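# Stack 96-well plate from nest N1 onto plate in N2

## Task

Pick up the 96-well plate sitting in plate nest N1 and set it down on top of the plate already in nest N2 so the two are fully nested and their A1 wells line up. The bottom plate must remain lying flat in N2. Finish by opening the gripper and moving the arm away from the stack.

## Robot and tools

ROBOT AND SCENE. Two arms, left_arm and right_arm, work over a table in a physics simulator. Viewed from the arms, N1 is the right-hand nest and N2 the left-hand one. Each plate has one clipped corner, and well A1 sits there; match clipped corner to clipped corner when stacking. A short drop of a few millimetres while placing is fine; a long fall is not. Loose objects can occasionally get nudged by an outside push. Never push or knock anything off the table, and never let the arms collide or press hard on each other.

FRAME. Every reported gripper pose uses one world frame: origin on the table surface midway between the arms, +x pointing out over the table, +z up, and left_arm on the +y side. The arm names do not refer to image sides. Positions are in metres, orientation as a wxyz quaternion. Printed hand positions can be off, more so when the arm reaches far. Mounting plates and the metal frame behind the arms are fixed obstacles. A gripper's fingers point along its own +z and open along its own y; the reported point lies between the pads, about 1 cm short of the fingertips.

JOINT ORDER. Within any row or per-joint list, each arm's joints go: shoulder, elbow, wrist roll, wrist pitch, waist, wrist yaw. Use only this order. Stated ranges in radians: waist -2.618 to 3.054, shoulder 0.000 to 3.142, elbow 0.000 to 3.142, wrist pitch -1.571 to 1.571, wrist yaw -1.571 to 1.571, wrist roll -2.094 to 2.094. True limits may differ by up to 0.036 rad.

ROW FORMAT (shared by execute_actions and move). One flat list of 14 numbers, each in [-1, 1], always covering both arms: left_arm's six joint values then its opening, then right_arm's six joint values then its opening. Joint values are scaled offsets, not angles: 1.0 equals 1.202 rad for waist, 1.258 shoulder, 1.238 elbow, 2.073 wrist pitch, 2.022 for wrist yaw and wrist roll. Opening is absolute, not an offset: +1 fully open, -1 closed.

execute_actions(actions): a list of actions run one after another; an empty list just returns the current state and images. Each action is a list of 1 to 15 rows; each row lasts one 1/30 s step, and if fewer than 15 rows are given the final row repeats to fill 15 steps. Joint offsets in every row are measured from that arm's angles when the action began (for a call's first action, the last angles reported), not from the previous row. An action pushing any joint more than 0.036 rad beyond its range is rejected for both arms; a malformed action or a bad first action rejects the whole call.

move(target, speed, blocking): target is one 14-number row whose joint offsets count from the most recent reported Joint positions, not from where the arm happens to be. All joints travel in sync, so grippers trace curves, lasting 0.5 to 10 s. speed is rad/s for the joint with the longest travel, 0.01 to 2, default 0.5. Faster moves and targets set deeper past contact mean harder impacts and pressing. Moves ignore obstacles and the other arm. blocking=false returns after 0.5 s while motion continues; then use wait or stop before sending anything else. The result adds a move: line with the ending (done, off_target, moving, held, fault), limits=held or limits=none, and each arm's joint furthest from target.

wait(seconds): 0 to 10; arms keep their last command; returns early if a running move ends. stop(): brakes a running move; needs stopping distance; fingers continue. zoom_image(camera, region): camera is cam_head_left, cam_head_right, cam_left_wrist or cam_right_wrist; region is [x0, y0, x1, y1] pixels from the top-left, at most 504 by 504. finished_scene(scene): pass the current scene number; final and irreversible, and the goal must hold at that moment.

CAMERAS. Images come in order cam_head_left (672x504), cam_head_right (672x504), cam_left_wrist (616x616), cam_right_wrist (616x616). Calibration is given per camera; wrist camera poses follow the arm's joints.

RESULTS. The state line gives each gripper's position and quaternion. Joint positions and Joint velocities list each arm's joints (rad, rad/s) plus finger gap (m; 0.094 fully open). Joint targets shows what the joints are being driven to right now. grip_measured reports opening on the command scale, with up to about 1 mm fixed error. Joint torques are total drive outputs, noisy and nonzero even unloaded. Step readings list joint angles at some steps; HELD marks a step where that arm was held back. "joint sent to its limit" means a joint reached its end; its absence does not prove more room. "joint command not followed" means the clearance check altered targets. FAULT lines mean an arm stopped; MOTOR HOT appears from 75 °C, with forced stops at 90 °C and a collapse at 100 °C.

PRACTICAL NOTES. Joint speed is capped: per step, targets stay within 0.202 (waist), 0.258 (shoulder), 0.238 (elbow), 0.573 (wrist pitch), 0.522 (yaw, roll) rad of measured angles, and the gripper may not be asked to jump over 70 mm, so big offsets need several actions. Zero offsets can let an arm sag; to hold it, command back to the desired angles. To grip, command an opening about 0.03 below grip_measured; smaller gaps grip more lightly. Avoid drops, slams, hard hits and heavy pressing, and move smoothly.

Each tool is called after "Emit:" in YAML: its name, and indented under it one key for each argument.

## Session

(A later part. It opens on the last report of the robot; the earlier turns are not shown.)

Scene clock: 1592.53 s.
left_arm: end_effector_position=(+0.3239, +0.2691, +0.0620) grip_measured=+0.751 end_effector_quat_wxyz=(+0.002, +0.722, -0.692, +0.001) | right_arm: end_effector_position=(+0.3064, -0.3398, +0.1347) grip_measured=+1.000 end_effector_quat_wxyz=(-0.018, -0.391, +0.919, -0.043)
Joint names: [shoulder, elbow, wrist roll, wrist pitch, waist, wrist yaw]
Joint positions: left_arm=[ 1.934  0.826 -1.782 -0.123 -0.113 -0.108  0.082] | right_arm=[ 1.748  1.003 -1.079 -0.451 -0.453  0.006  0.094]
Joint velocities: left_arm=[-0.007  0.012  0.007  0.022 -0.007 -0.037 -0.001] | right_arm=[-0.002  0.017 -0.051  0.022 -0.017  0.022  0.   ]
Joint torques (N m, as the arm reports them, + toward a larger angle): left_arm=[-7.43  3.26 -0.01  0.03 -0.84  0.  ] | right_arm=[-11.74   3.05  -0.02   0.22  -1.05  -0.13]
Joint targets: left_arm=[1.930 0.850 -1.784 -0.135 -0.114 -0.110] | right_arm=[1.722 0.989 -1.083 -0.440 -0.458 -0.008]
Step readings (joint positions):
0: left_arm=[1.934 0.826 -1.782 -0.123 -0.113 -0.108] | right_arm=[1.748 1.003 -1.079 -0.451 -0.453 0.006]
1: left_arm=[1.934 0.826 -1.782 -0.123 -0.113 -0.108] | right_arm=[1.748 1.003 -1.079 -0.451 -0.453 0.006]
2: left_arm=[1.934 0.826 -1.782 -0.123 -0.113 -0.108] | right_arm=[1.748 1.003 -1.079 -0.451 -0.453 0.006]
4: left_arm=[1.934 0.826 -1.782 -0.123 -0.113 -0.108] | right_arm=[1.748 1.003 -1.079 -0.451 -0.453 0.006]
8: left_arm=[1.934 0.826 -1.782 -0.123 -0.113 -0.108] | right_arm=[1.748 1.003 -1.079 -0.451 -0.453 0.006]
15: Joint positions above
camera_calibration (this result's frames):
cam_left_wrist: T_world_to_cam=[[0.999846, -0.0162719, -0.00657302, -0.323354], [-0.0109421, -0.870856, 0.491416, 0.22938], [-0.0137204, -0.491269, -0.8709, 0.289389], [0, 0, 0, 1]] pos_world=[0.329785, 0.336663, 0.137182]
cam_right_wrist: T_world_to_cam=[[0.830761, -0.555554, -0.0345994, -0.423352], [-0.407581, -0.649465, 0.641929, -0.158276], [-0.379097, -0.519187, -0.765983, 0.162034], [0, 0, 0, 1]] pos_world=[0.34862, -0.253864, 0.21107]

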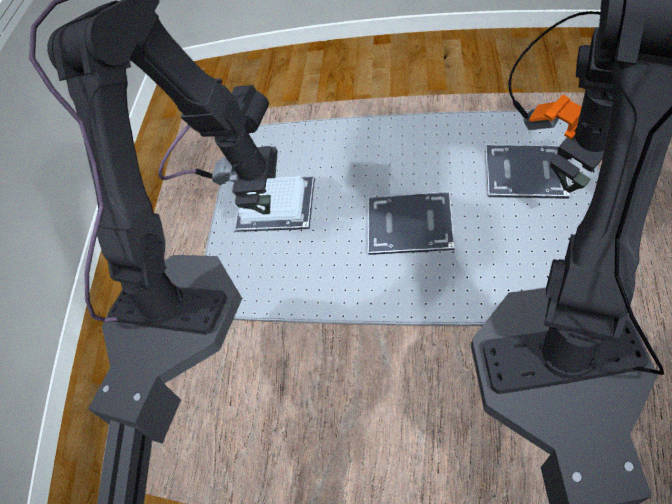

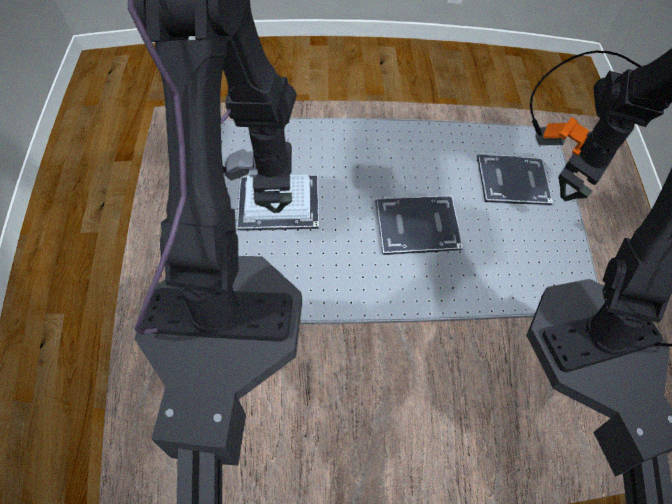

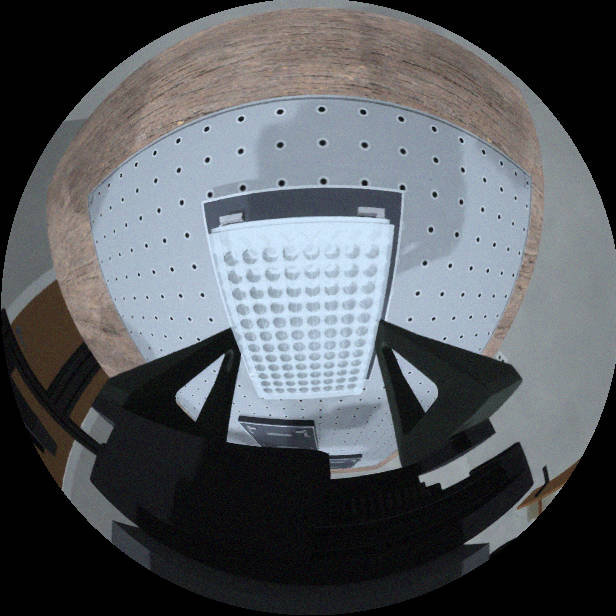

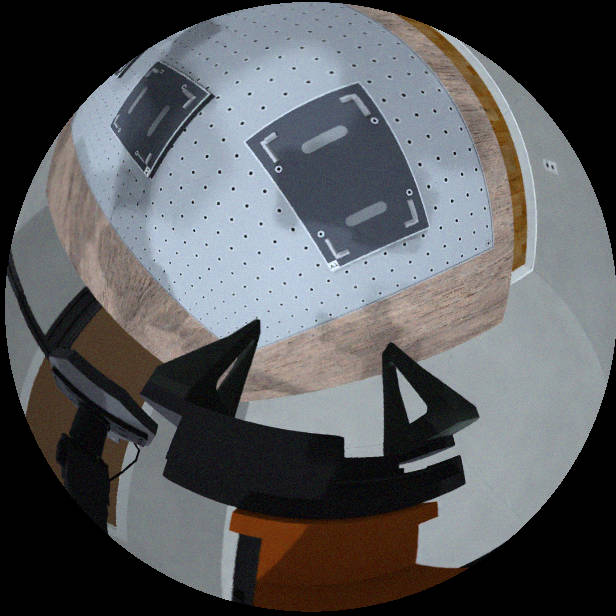

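Emit:
zoom_image:
  camera: "cam_left_wrist"
  region: [360, 305, 410, 365]

Emit:
zoom_image:
  camera: "cam_left_wrist"
  region: [210, 310, 260, 370]

Region (360, 305, 410, 365) of cam_left_wrist's 616x616 image, scaled by 8.400, with more detail than that image has.

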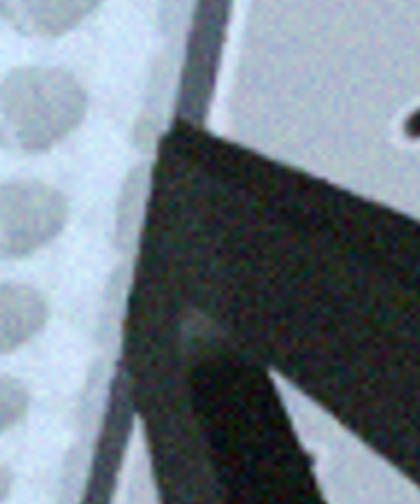

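Region (210, 310, 260, 370) of cam_left_wrist's 616x616 image, scaled by 8.400, with more detail than that image has.

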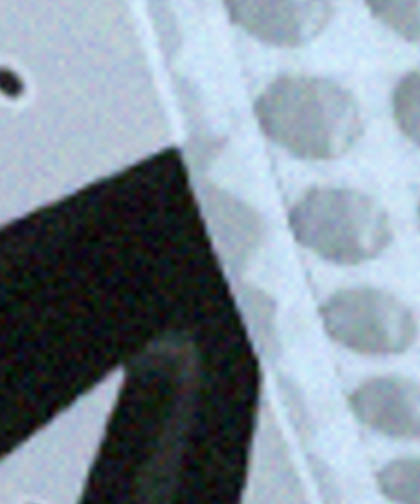

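Emit:
execute_actions:
  actions:
    - [[-0.003,0.0194,-0.001,0.003,-0.0005,-0.001,0.75,-0.0207,-0.0113,-0.002,0.0053,-0.004,-0.007,1],[-0.003,0.0194,-0.001,0.003,-0.0005,-0.001,0.75,-0.0207,-0.0113,-0.002,0.0053,-0.004,-0.007,1],[-0.003,0.0194,-0.001,0.003,-0.0005,-0.001,0.75,-0.0207,-0.0113,-0.002,0.0053,-0.004,-0.007,1],[-0.003,0.0194,-0.001,-0.003,-0.0005,-0.001,0.75,-0.0207,-0.0113,-0.002,0.0053,-0.004,-0.007,1]]

Scene clock: 1618.93 s.
left_arm: end_effector_position=(+0.3241, +0.2691, +0.0620) grip_measured=+0.751 end_effector_quat_wxyz=(+0.002, +0.722, -0.692, +0.001) | right_arm: end_effector_position=(+0.3064, -0.3398, +0.1347) grip_measured=+1.000 end_effector_quat_wxyz=(-0.018, -0.391, +0.919, -0.043)
Joint names: [shoulder, elbow, wrist roll, wrist pitch, waist, wrist yaw]
Joint positions: left_arm=[ 1.934  0.826 -1.782 -0.122 -0.113 -0.108  0.082] | right_arm=[ 1.748  1.003 -1.079 -0.451 -0.453  0.006  0.094]
Joint velocities: left_arm=[ 0.012 -0.002 -0.051 -0.081  0.002  0.037  0.   ] | right_arm=[ 0.002  0.002 -0.007 -0.066 -0.002  0.051  0.   ]
Joint torques (N m, as the arm reports them, + toward a larger angle): left_arm=[-7.43  3.26 -0.01  0.08 -0.84 -0.01] | right_arm=[-11.74   3.03  -0.02   0.22  -1.06  -0.14]
Joint targets: left_arm=[1.930 0.850 -1.784 -0.129 -0.114 -0.110] | right_arm=[1.722 0.989 -1.083 -0.440 -0.458 -0.008]
Step readings (joint positions):
0: left_arm=[1.934 0.826 -1.782 -0.123 -0.113 -0.108] | right_arm=[1.748 1.003 -1.079 -0.451 -0.453 0.006]
1: left_arm=[1.934 0.826 -1.782 -0.122 -0.113 -0.108] | right_arm=[1.748 1.003 -1.079 -0.451 -0.453 0.006]
2: left_arm=[1.934 0.826 -1.782 -0.122 -0.113 -0.108] | right_arm=[1.748 1.003 -1.079 -0.451 -0.453 0.006]
4: left_arm=[1.934 0.826 -1.782 -0.122 -0.113 -0.108] | right_arm=[1.748 1.003 -1.079 -0.451 -0.453 0.006]
8: left_arm=[1.934 0.826 -1.782 -0.122 -0.113 -0.108] | right_arm=[1.748 1.003 -1.079 -0.451 -0.453 0.006]
15: Joint positions above
camera_calibration (this result's frames):
cam_left_wrist: T_world_to_cam=[[0.999852, -0.0161867, -0.00582376, -0.323612], [-0.0112345, -0.870794, 0.491519, 0.229426], [-0.0130274, -0.491381, -0.870847, 0.289178], [0, 0, 0, 1]] pos_world=[0.329909, 0.336641, 0.137178]
cam_right_wrist: T_world_to_cam=[[0.830761, -0.555554, -0.0345994, -0.423352], [-0.407581, -0.649465, 0.641929, -0.158276], [-0.379097, -0.519187, -0.765983, 0.162034], [0, 0, 0, 1]] pos_world=[0.34862, -0.253864, 0.21107]

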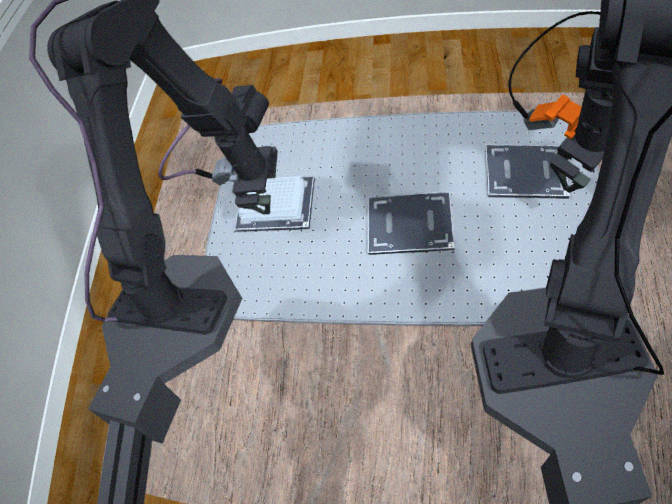

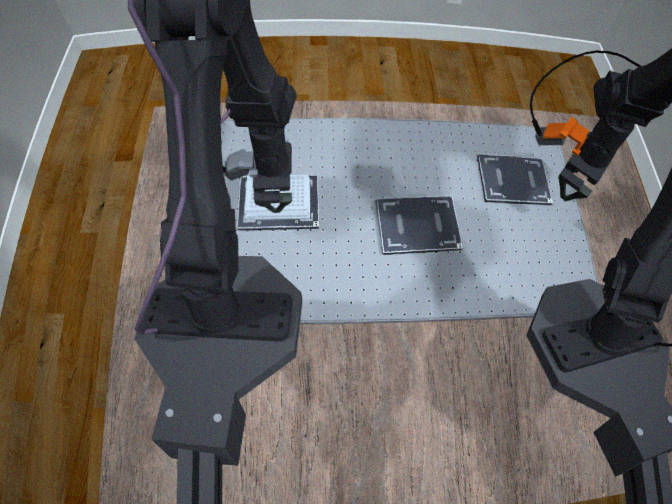

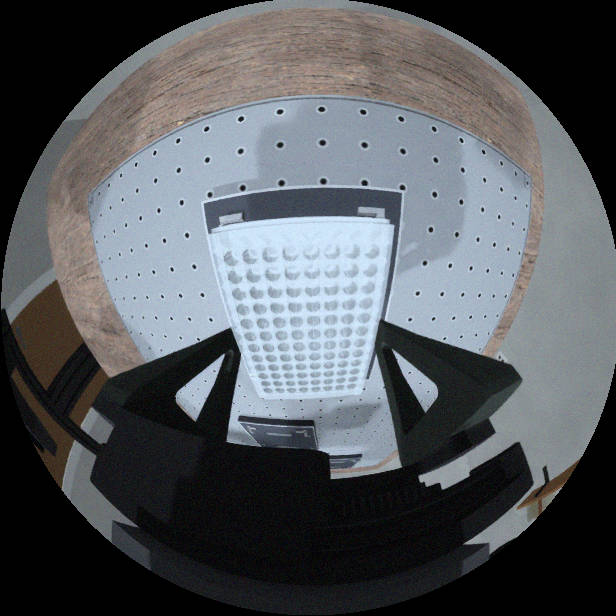

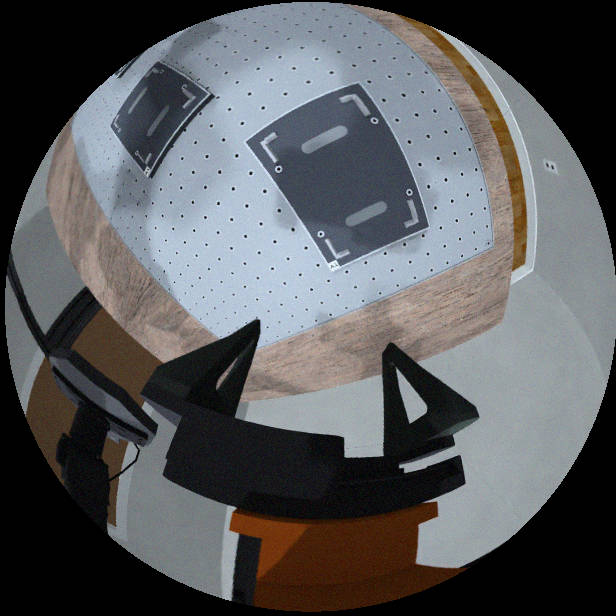

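Emit:
zoom_image:
  camera: "cam_left_wrist"
  region: [200, 210, 240, 240]

Emit:
zoom_image:
  camera: "cam_left_wrist"
  region: [360, 200, 400, 230]

Region (200, 210, 240, 240) of cam_left_wrist's 616x616 image, scaled by 12.600, with more detail than that image has; it fills the top 378 rows of this view, and the rest is white.

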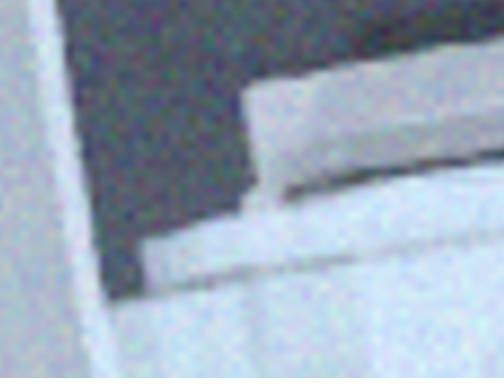

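Region (360, 200, 400, 230) of cam_left_wrist's 616x616 image, scaled by 12.600, with more detail than that image has; it fills the top 378 rows of this view, and the rest is white.

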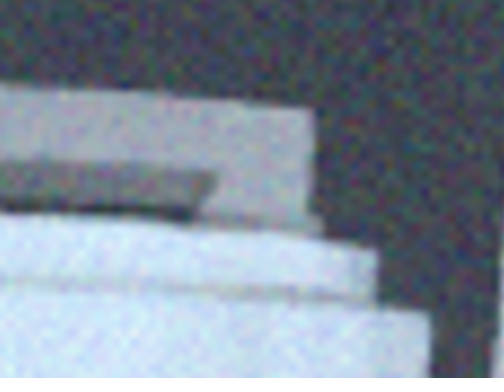

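Emit:
execute_actions:
  actions:
    - [[-0.003,0.0194,-0.001,-0.0145,-0.0005,-0.001,0.75,-0.0207,-0.0113,-0.002,0.0053,-0.004,-0.007,1],[-0.003,0.0194,-0.001,-0.0145,-0.0005,-0.001,0.75,-0.0207,-0.0113,-0.002,0.0053,-0.004,-0.007,1],[-0.003,0.0194,-0.001,-0.006,-0.0005,-0.001,0.75,-0.0207,-0.0113,-0.002,0.0053,-0.004,-0.007,1]]

Scene clock: 1661.53 s.
left_arm: end_effector_position=(+0.3239, +0.2691, +0.0620) grip_measured=+0.751 end_effector_quat_wxyz=(+0.002, +0.722, -0.692, +0.001) | right_arm: end_effector_position=(+0.3064, -0.3397, +0.1347) grip_measured=+1.000 end_effector_quat_wxyz=(-0.018, -0.391, +0.919, -0.042)
Joint names: [shoulder, elbow, wrist roll, wrist pitch, waist, wrist yaw]
Joint positions: left_arm=[ 1.934  0.826 -1.782 -0.123 -0.113 -0.108  0.082] | right_arm=[ 1.748  1.003 -1.079 -0.451 -0.453  0.006  0.094]
Joint velocities: left_arm=[ 0.002 -0.012  0.007  0.066 -0.017  0.022  0.001] | right_arm=[-0.007  0.002 -0.007  0.066  0.007  0.022  0.   ]
Joint torques (N m, as the arm reports them, + toward a larger angle): left_arm=[-7.44  3.26 -0.01  0.04 -0.83  0.  ] | right_arm=[-11.74   3.05  -0.02   0.22  -1.05  -0.14]
Joint targets: left_arm=[1.930 0.850 -1.784 -0.135 -0.114 -0.110] | right_arm=[1.722 0.989 -1.083 -0.440 -0.458 -0.008]
Step readings (joint positions):
0: left_arm=[1.934 0.826 -1.782 -0.122 -0.113 -0.108] | right_arm=[1.748 1.003 -1.079 -0.451 -0.453 0.006]
1: left_arm=[1.934 0.826 -1.782 -0.123 -0.113 -0.108] | right_arm=[1.748 1.003 -1.079 -0.451 -0.453 0.006]
2: left_arm=[1.934 0.826 -1.782 -0.123 -0.113 -0.108] | right_arm=[1.748 1.003 -1.079 -0.451 -0.453 0.006]
4: left_arm=[1.934 0.826 -1.782 -0.123 -0.113 -0.108] | right_arm=[1.748 1.003 -1.079 -0.451 -0.453 0.006]
8: left_arm=[1.934 0.826 -1.782 -0.123 -0.113 -0.108] | right_arm=[1.748 1.003 -1.079 -0.451 -0.453 0.006]
15: Joint positions above
camera_calibration (this result's frames):
cam_left_wrist: T_world_to_cam=[[0.999846, -0.0162719, -0.00657302, -0.323354], [-0.0109421, -0.870856, 0.491416, 0.22938], [-0.0137204, -0.491269, -0.8709, 0.289389], [0, 0, 0, 1]] pos_world=[0.329785, 0.336663, 0.137182]
cam_right_wrist: T_world_to_cam=[[0.830769, -0.555533, -0.0347183, -0.423311], [-0.407641, -0.649704, 0.641649, -0.158248], [-0.379014, -0.51891, -0.766212, 0.16217], [0, 0, 0, 1]] pos_world=[0.34863, -0.253826, 0.211099]

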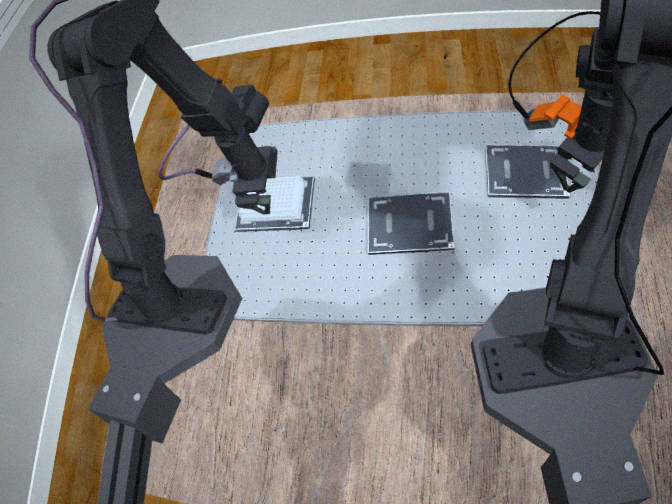

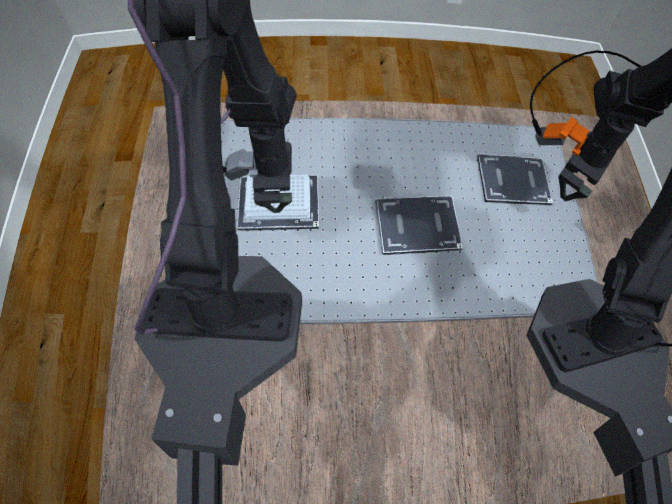

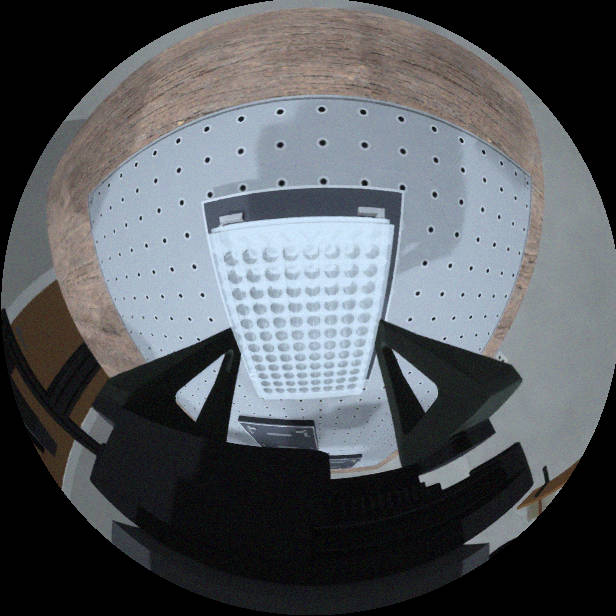

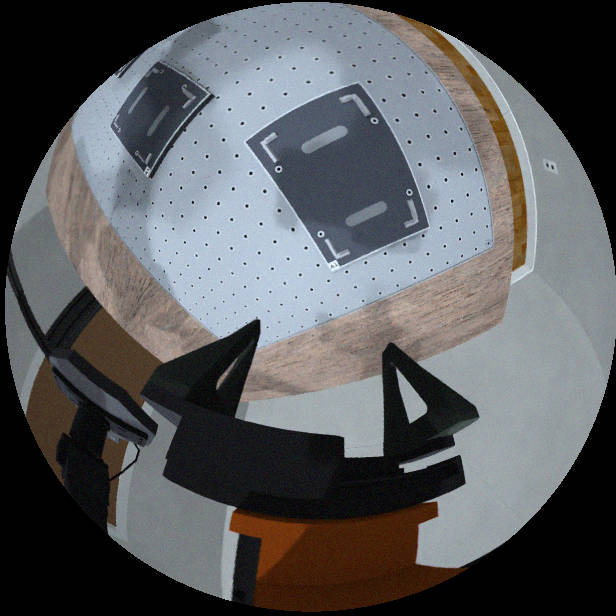

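Emit:
execute_actions:
  actions:
    - [[-0.003,0.0194,-0.001,-0.003,-0.0005,-0.001,1,-0.0207,-0.0113,-0.002,0.0053,-0.004,-0.007,1]]

Emit:
zoom_image:
  camera: "cam_left_wrist"
  region: [200, 210, 240, 240]

Emit:
zoom_image:
  camera: "cam_left_wrist"
  region: [360, 200, 400, 230]

Scene clock: 1689.23 s.
left_arm: end_effector_position=(+0.3239, +0.2691, +0.0620) grip_measured=+1.000 end_effector_quat_wxyz=(+0.002, +0.722, -0.692, +0.001) | right_arm: end_effector_position=(+0.3064, -0.3397, +0.1347) grip_measured=+1.000 end_effector_quat_wxyz=(-0.018, -0.391, +0.919, -0.042)
Joint names: [shoulder, elbow, wrist roll, wrist pitch, waist, wrist yaw]
Joint positions: left_arm=[ 1.934  0.826 -1.782 -0.123 -0.113 -0.108  0.094] | right_arm=[ 1.748  1.003 -1.079 -0.451 -0.453  0.006  0.094]
Joint velocities: left_arm=[-0.012 -0.002  0.037 -0.007 -0.002 -0.022  0.   ] | right_arm=[ 0.017 -0.002 -0.007 -0.022 -0.012 -0.007  0.   ]
Joint torques (N m, as the arm reports them, + toward a larger angle): left_arm=[-7.4   3.25 -0.02  0.09 -0.85 -0.01] | right_arm=[-11.74   3.05  -0.04   0.22  -1.    -0.13]
Joint targets: left_arm=[1.930 0.850 -1.784 -0.129 -0.114 -0.110] | right_arm=[1.722 0.989 -1.083 -0.440 -0.458 -0.008]
Step readings (joint positions):
0: left_arm=[1.934 0.826 -1.782 -0.123 -0.113 -0.108] | right_arm=[1.748 1.003 -1.079 -0.451 -0.453 0.006]
1: left_arm=[1.934 0.826 -1.782 -0.123 -0.113 -0.108] | right_arm=[1.748 1.003 -1.079 -0.451 -0.453 0.006]
2: left_arm=[1.934 0.826 -1.782 -0.123 -0.113 -0.108] | right_arm=[1.748 1.003 -1.079 -0.451 -0.453 0.006]
4: left_arm=[1.934 0.826 -1.782 -0.123 -0.113 -0.108] | right_arm=[1.748 1.003 -1.079 -0.451 -0.453 0.006]
8: left_arm=[1.934 0.826 -1.782 -0.123 -0.113 -0.108] | right_arm=[1.748 1.003 -1.079 -0.451 -0.453 0.006]
15: Joint positions above
camera_calibration (this result's frames):
cam_left_wrist: T_world_to_cam=[[0.999846, -0.0162719, -0.00657302, -0.323354], [-0.0109421, -0.870856, 0.491416, 0.22938], [-0.0137204, -0.491269, -0.8709, 0.289389], [0, 0, 0, 1]] pos_world=[0.329785, 0.336663, 0.137182]
cam_right_wrist: T_world_to_cam=[[0.830769, -0.555533, -0.0347183, -0.423311], [-0.407641, -0.649704, 0.641649, -0.158248], [-0.379014, -0.51891, -0.766212, 0.16217], [0, 0, 0, 1]] pos_world=[0.34863, -0.253826, 0.211099]

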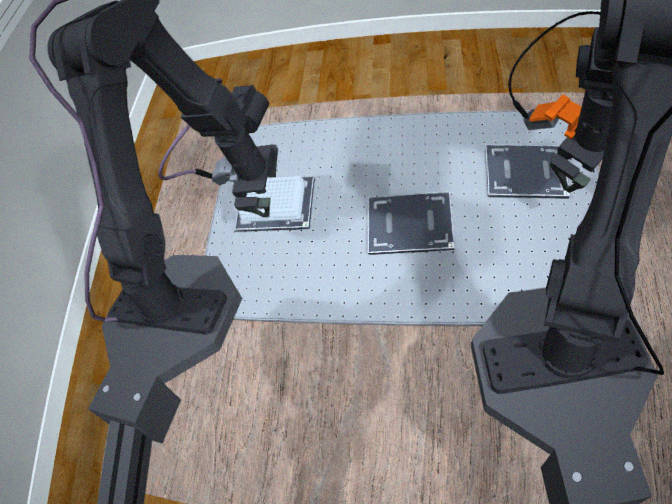

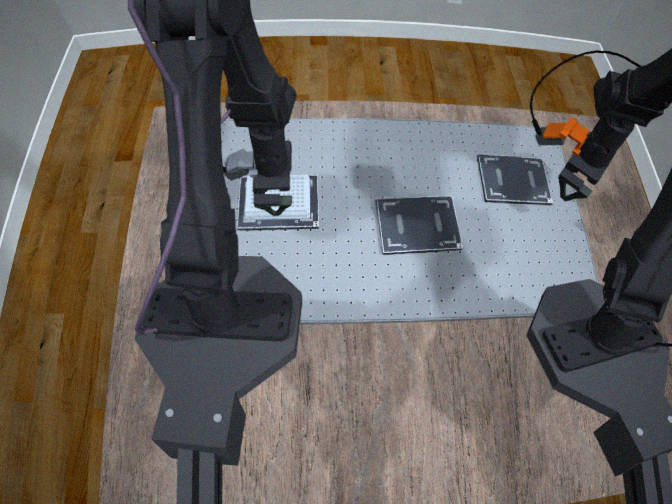

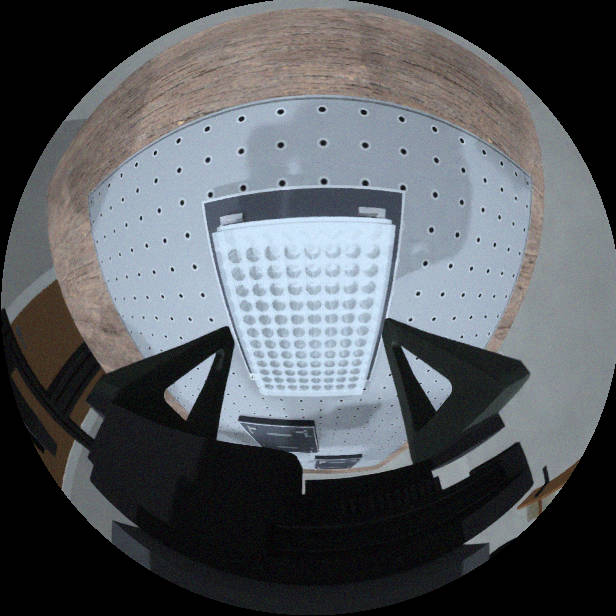

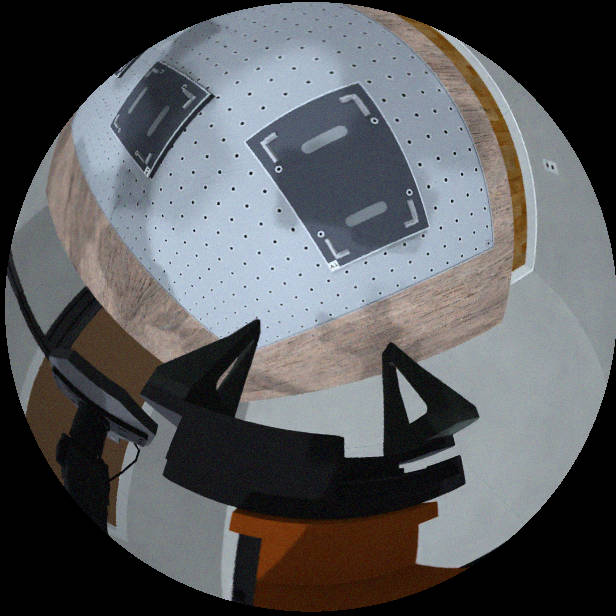

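Region (200, 210, 240, 240) of cam_left_wrist's 616x616 image, scaled by 12.600, with more detail than that image has; it fills the top 378 rows of this view, and the rest is white.

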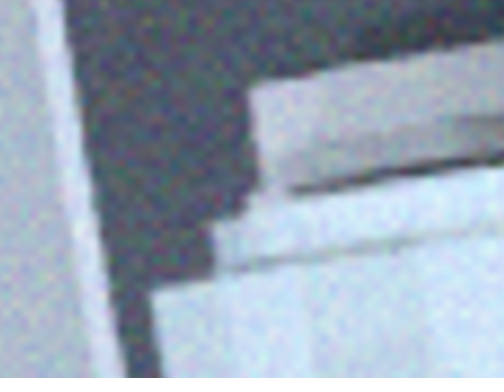

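Region (360, 200, 400, 230) of cam_left_wrist's 616x616 image, scaled by 12.600, with more detail than that image has; it fills the top 378 rows of this view, and the rest is white.

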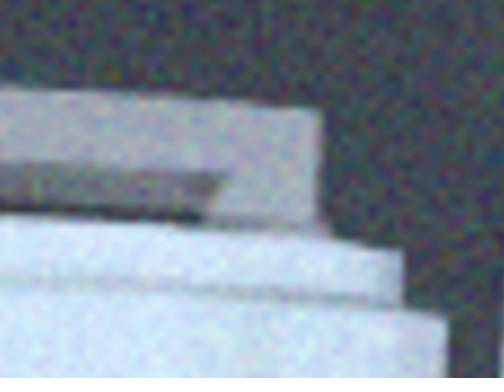

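Emit:
zoom_image:
  camera: "cam_left_wrist"
  region: [190, 180, 420, 270]

Emit:
zoom_image:
  camera: "cam_left_wrist"
  region: [200, 200, 270, 330]

Emit:
zoom_image:
  camera: "cam_left_wrist"
  region: [355, 195, 425, 325]

Region (190, 180, 420, 270) of cam_left_wrist's 616x616 image, scaled by 2.191, with more detail than that image has; it fills the top 197 rows of this view, and the rest is white.

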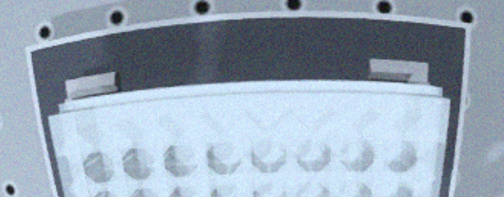

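Region (200, 200, 270, 330) of cam_left_wrist's 616x616 image, scaled by 3.877, with more detail than that image has; it fills the left 271 columns of this view, and the rest is white.

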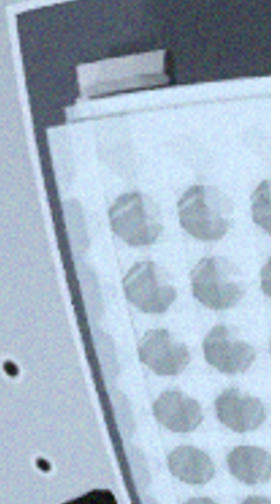

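Region (355, 195, 425, 325) of cam_left_wrist's 616x616 image, scaled by 3.877, with more detail than that image has; it fills the left 271 columns of this view, and the rest is white.

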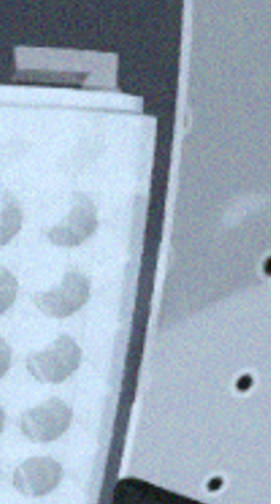

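Emit:
move:
  target: [-0.0994,0.0194,-0.001,-0.057,-0.0005,-0.001,1,-0.0207,-0.0113,-0.002,0.0053,-0.004,-0.007,1]
  speed: 0.15

Scene clock: 1708.40 s.
left_arm: end_effector_position=(+0.3269, +0.2717, +0.0889) grip_measured=+1.000 end_effector_quat_wxyz=(+0.002, +0.722, -0.692, +0.002) | right_arm: end_effector_position=(+0.3064, -0.3397, +0.1347) grip_measured=+1.000 end_effector_quat_wxyz=(-0.018, -0.391, +0.919, -0.042)
Joint names: [shoulder, elbow, wrist roll, wrist pitch, waist, wrist yaw]
Joint positions: left_arm=[ 1.831  0.826 -1.782 -0.225 -0.113 -0.108  0.094] | right_arm=[ 1.748  1.003 -1.079 -0.451 -0.453  0.006  0.094]
Joint velocities: left_arm=[-0.002  0.002 -0.007  0.007  0.007 -0.051  0.   ] | right_arm=[ 0.007  0.017  0.022  0.066 -0.002 -0.007  0.   ]
Joint torques (N m, as the arm reports them, + toward a larger angle): left_arm=[-8.47  3.7  -0.02  0.   -0.8  -0.01] | right_arm=[-11.73   3.07  -0.03   0.22  -0.99  -0.14]
Joint targets: left_arm=[1.809 0.850 -1.784 -0.241 -0.114 -0.110] | right_arm=[1.722 0.989 -1.083 -0.440 -0.458 -0.008]
move: off_target (left_arm, right_arm); limits=none; left_arm: farthest joint: the elbow, 0.024 radians from its target (0.024 radians at the start); right_arm: farthest joint: the shoulder, 0.026 radians from its target (0.026 radians at the start)
camera_calibration (this result's frames):
cam_left_wrist: T_world_to_cam=[[0.999857, -0.0161014, -0.00507451, -0.326351], [-0.011527, -0.870733, 0.491621, 0.218589], [-0.0123343, -0.491493, -0.870794, 0.313698], [0, 0, 0, 1]] pos_world=[0.332694, 0.339258, 0.164048]
cam_right_wrist: T_world_to_cam=[[0.830769, -0.555533, -0.0347183, -0.423311], [-0.407641, -0.649704, 0.641649, -0.158248], [-0.379014, -0.51891, -0.766212, 0.16217], [0, 0, 0, 1]] pos_world=[0.34863, -0.253826, 0.211099]

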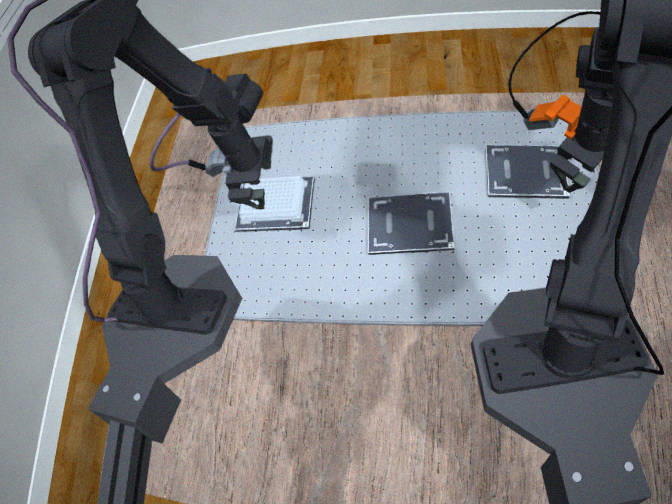

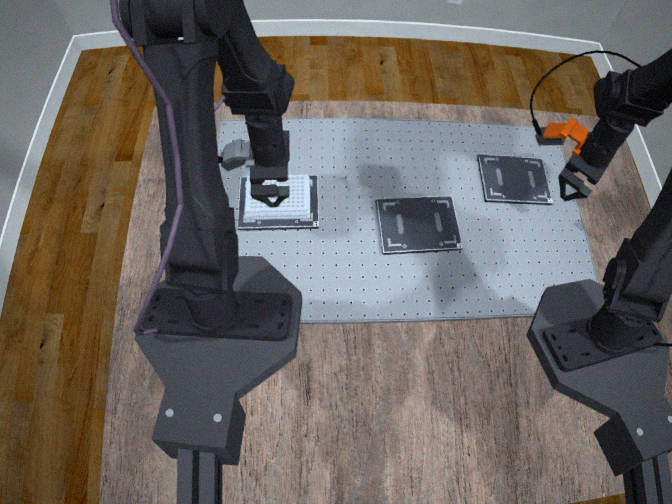

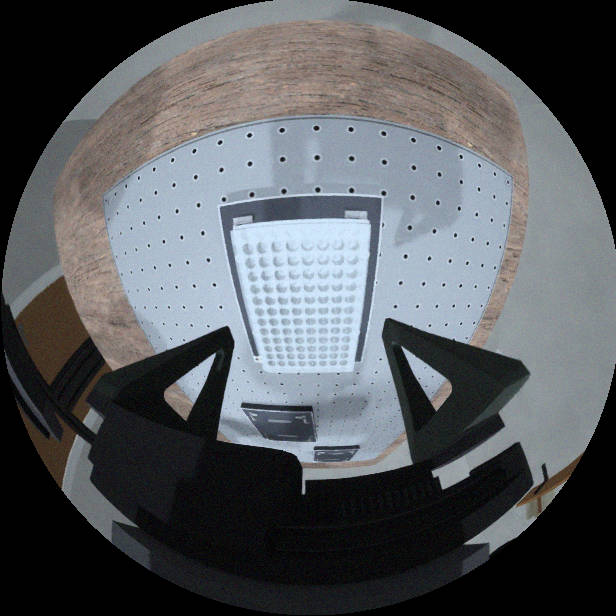

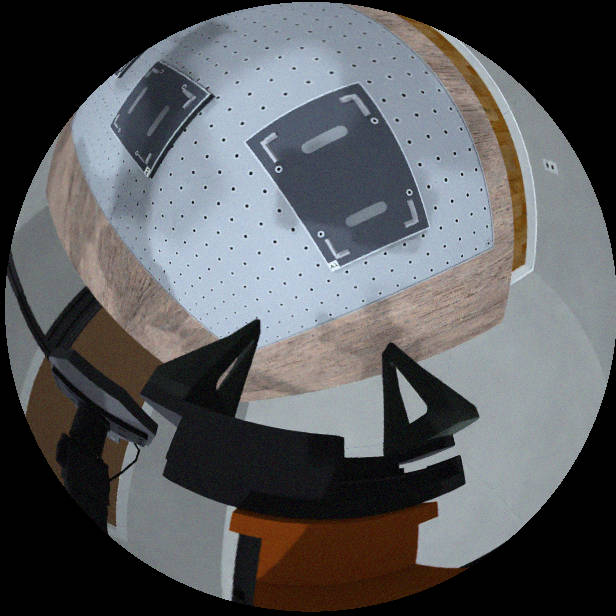

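Emit:
move:
  target: [-0.0175,0.0194,0.105,-0.006,0.185,-0.001,1,-0.0207,-0.0113,-0.002,0.0053,-0.004,-0.007,1]
  speed: 0.25

Scene clock: 1714.50 s.
left_arm: end_effector_position=(+0.3278, +0.3478, +0.0846) grip_measured=+1.000 end_effector_quat_wxyz=(-0.018, +0.721, -0.692, -0.030) | right_arm: end_effector_position=(+0.3064, -0.3397, +0.1347) grip_measured=+1.000 end_effector_quat_wxyz=(-0.018, -0.391, +0.919, -0.042)
Joint names: [shoulder, elbow, wrist roll, wrist pitch, waist, wrist yaw]
Joint positions: left_arm=[ 1.831  0.826 -1.577 -0.225  0.104 -0.106  0.094] | right_arm=[ 1.748  1.003 -1.079 -0.451 -0.453  0.006  0.094]
Joint velocities: left_arm=[-0.002  0.017  0.051 -0.037 -0.012 -0.037  0.   ] | right_arm=[-0.002 -0.012  0.037  0.007 -0.012 -0.007  0.   ]
Joint torques (N m, as the arm reports them, + toward a larger angle): left_arm=[-8.56  3.63  0.08  0.    0.05 -0.06] | right_arm=[-11.72   3.05  -0.02   0.21  -1.01  -0.13]
Joint targets: left_arm=[1.809 0.850 -1.570 -0.237 0.109 -0.110] | right_arm=[1.722 0.989 -1.083 -0.440 -0.458 -0.008]
move: off_target (left_arm, right_arm); limits=none; left_arm: farthest joint: the elbow, 0.024 radians from its target (0.024 radians at the start); right_arm: farthest joint: the shoulder, 0.026 radians from its target (0.026 radians at the start)
camera_calibration (this result's frames):
cam_left_wrist: T_world_to_cam=[[0.999592, -0.015842, -0.0237543, -0.324418], [-0.00414832, -0.903707, 0.428131, 0.301423], [-0.0282494, -0.427857, -0.903405, 0.333183], [0, 0, 0, 1]] pos_world=[0.334948, 0.409813, 0.164244]
cam_right_wrist: T_world_to_cam=[[0.830769, -0.555533, -0.0347183, -0.423311], [-0.407641, -0.649704, 0.641649, -0.158248], [-0.379014, -0.51891, -0.766212, 0.16217], [0, 0, 0, 1]] pos_world=[0.34863, -0.253826, 0.211099]

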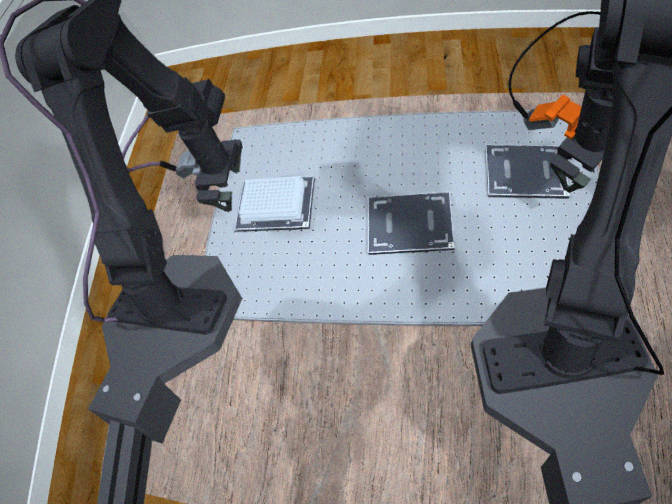

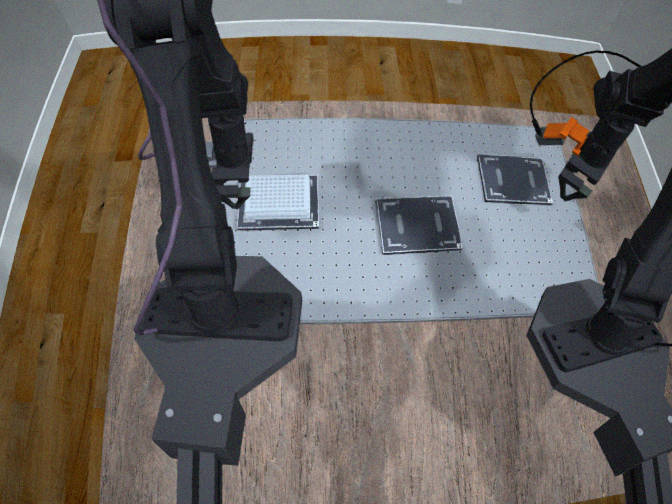

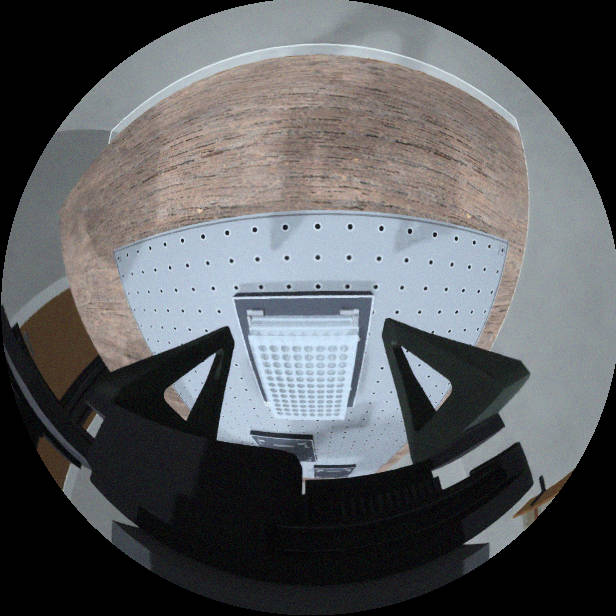

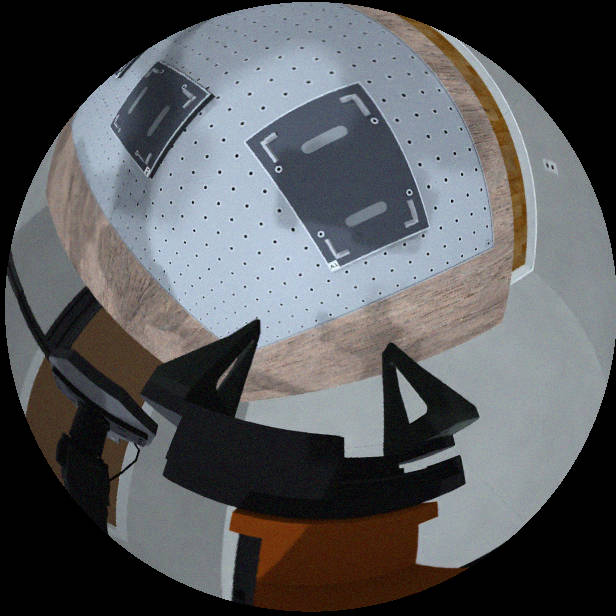

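Emit:
zoom_image:
  camera: "cam_left_wrist"
  region: [230, 285, 380, 360]

Emit:
zoom_image:
  camera: "cam_left_wrist"
  region: [238, 300, 278, 345]

Emit:
zoom_image:
  camera: "cam_left_wrist"
  region: [330, 300, 370, 345]

Region (230, 285, 380, 360) of cam_left_wrist's 616x616 image, scaled by 3.360, with more detail than that image has.

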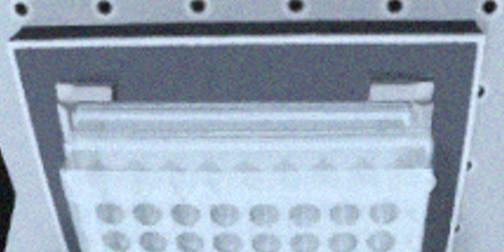

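Region (238, 300, 278, 345) of cam_left_wrist's 616x616 image, scaled by 11.200, with more detail than that image has.

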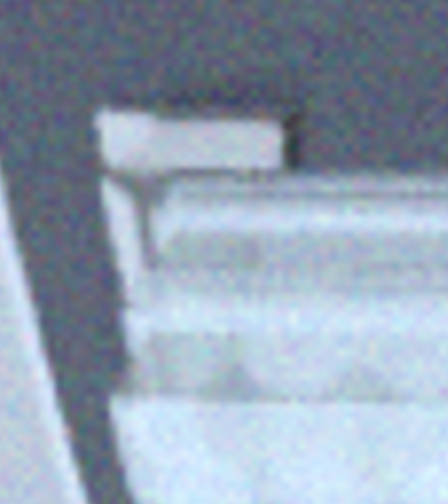

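Region (330, 300, 370, 345) of cam_left_wrist's 616x616 image, scaled by 11.200, with more detail than that image has.

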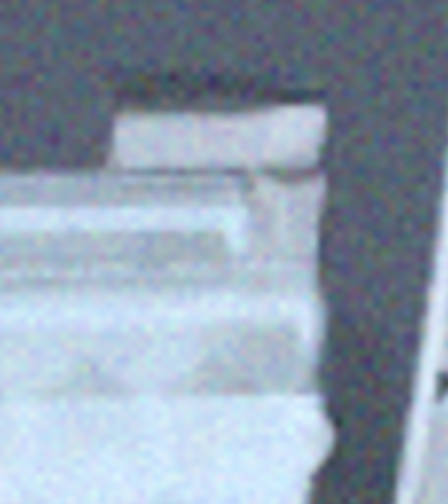

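Emit:
zoom_image:
  camera: "cam_left_wrist"
  region: [290, 306, 320, 342]

Emit:
zoom_image:
  camera: "cam_left_wrist"
  region: [240, 308, 264, 342]

Emit:
zoom_image:
  camera: "cam_left_wrist"
  region: [342, 308, 366, 342]

Region (290, 306, 320, 342) of cam_left_wrist's 616x616 image, scaled by 14.000, with more detail than that image has.

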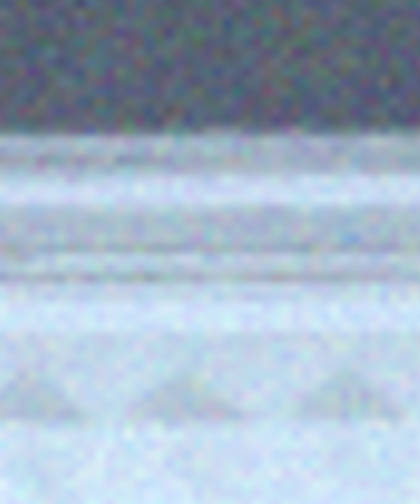

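Region (240, 308, 264, 342) of cam_left_wrist's 616x616 image, scaled by 14.824, with more detail than that image has; it fills the left 356 columns of this view, and the rest is white.

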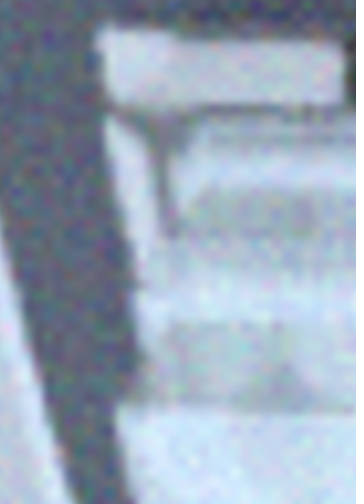

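Region (342, 308, 366, 342) of cam_left_wrist's 616x616 image, scaled by 14.824, with more detail than that image has; it fills the left 356 columns of this view, and the rest is white.

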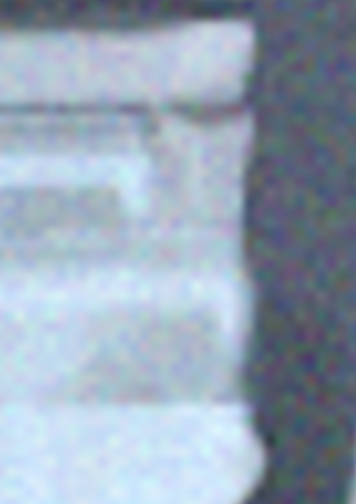

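Emit:
zoom_image:
  camera: "cam_left_wrist"
  region: [242, 310, 266, 340]

Emit:
zoom_image:
  camera: "cam_left_wrist"
  region: [344, 310, 368, 340]

Emit:
zoom_image:
  camera: "cam_left_wrist"
  region: [240, 330, 380, 430]

Region (242, 310, 266, 340) of cam_left_wrist's 616x616 image, scaled by 16.800, with more detail than that image has; it fills the left 403 columns of this view, and the rest is white.

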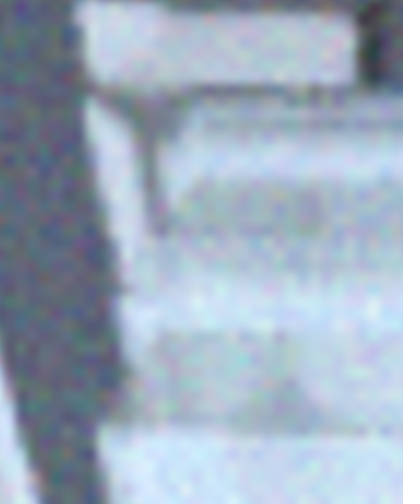

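Region (344, 310, 368, 340) of cam_left_wrist's 616x616 image, scaled by 16.800, with more detail than that image has; it fills the left 403 columns of this view, and the rest is white.

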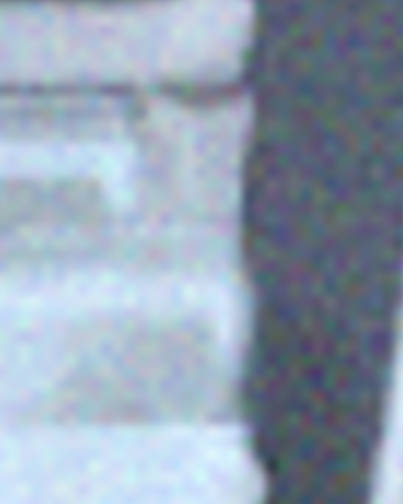

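Region (240, 330, 380, 430) of cam_left_wrist's 616x616 image, scaled by 3.600, with more detail than that image has; it fills the top 360 rows of this view, and the rest is white.

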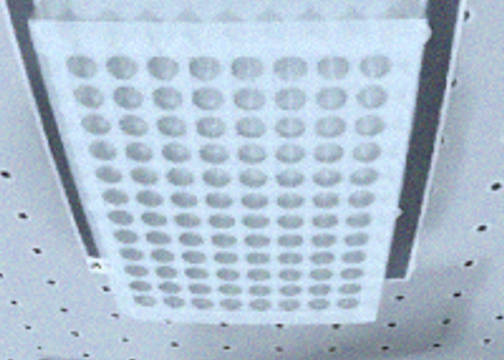

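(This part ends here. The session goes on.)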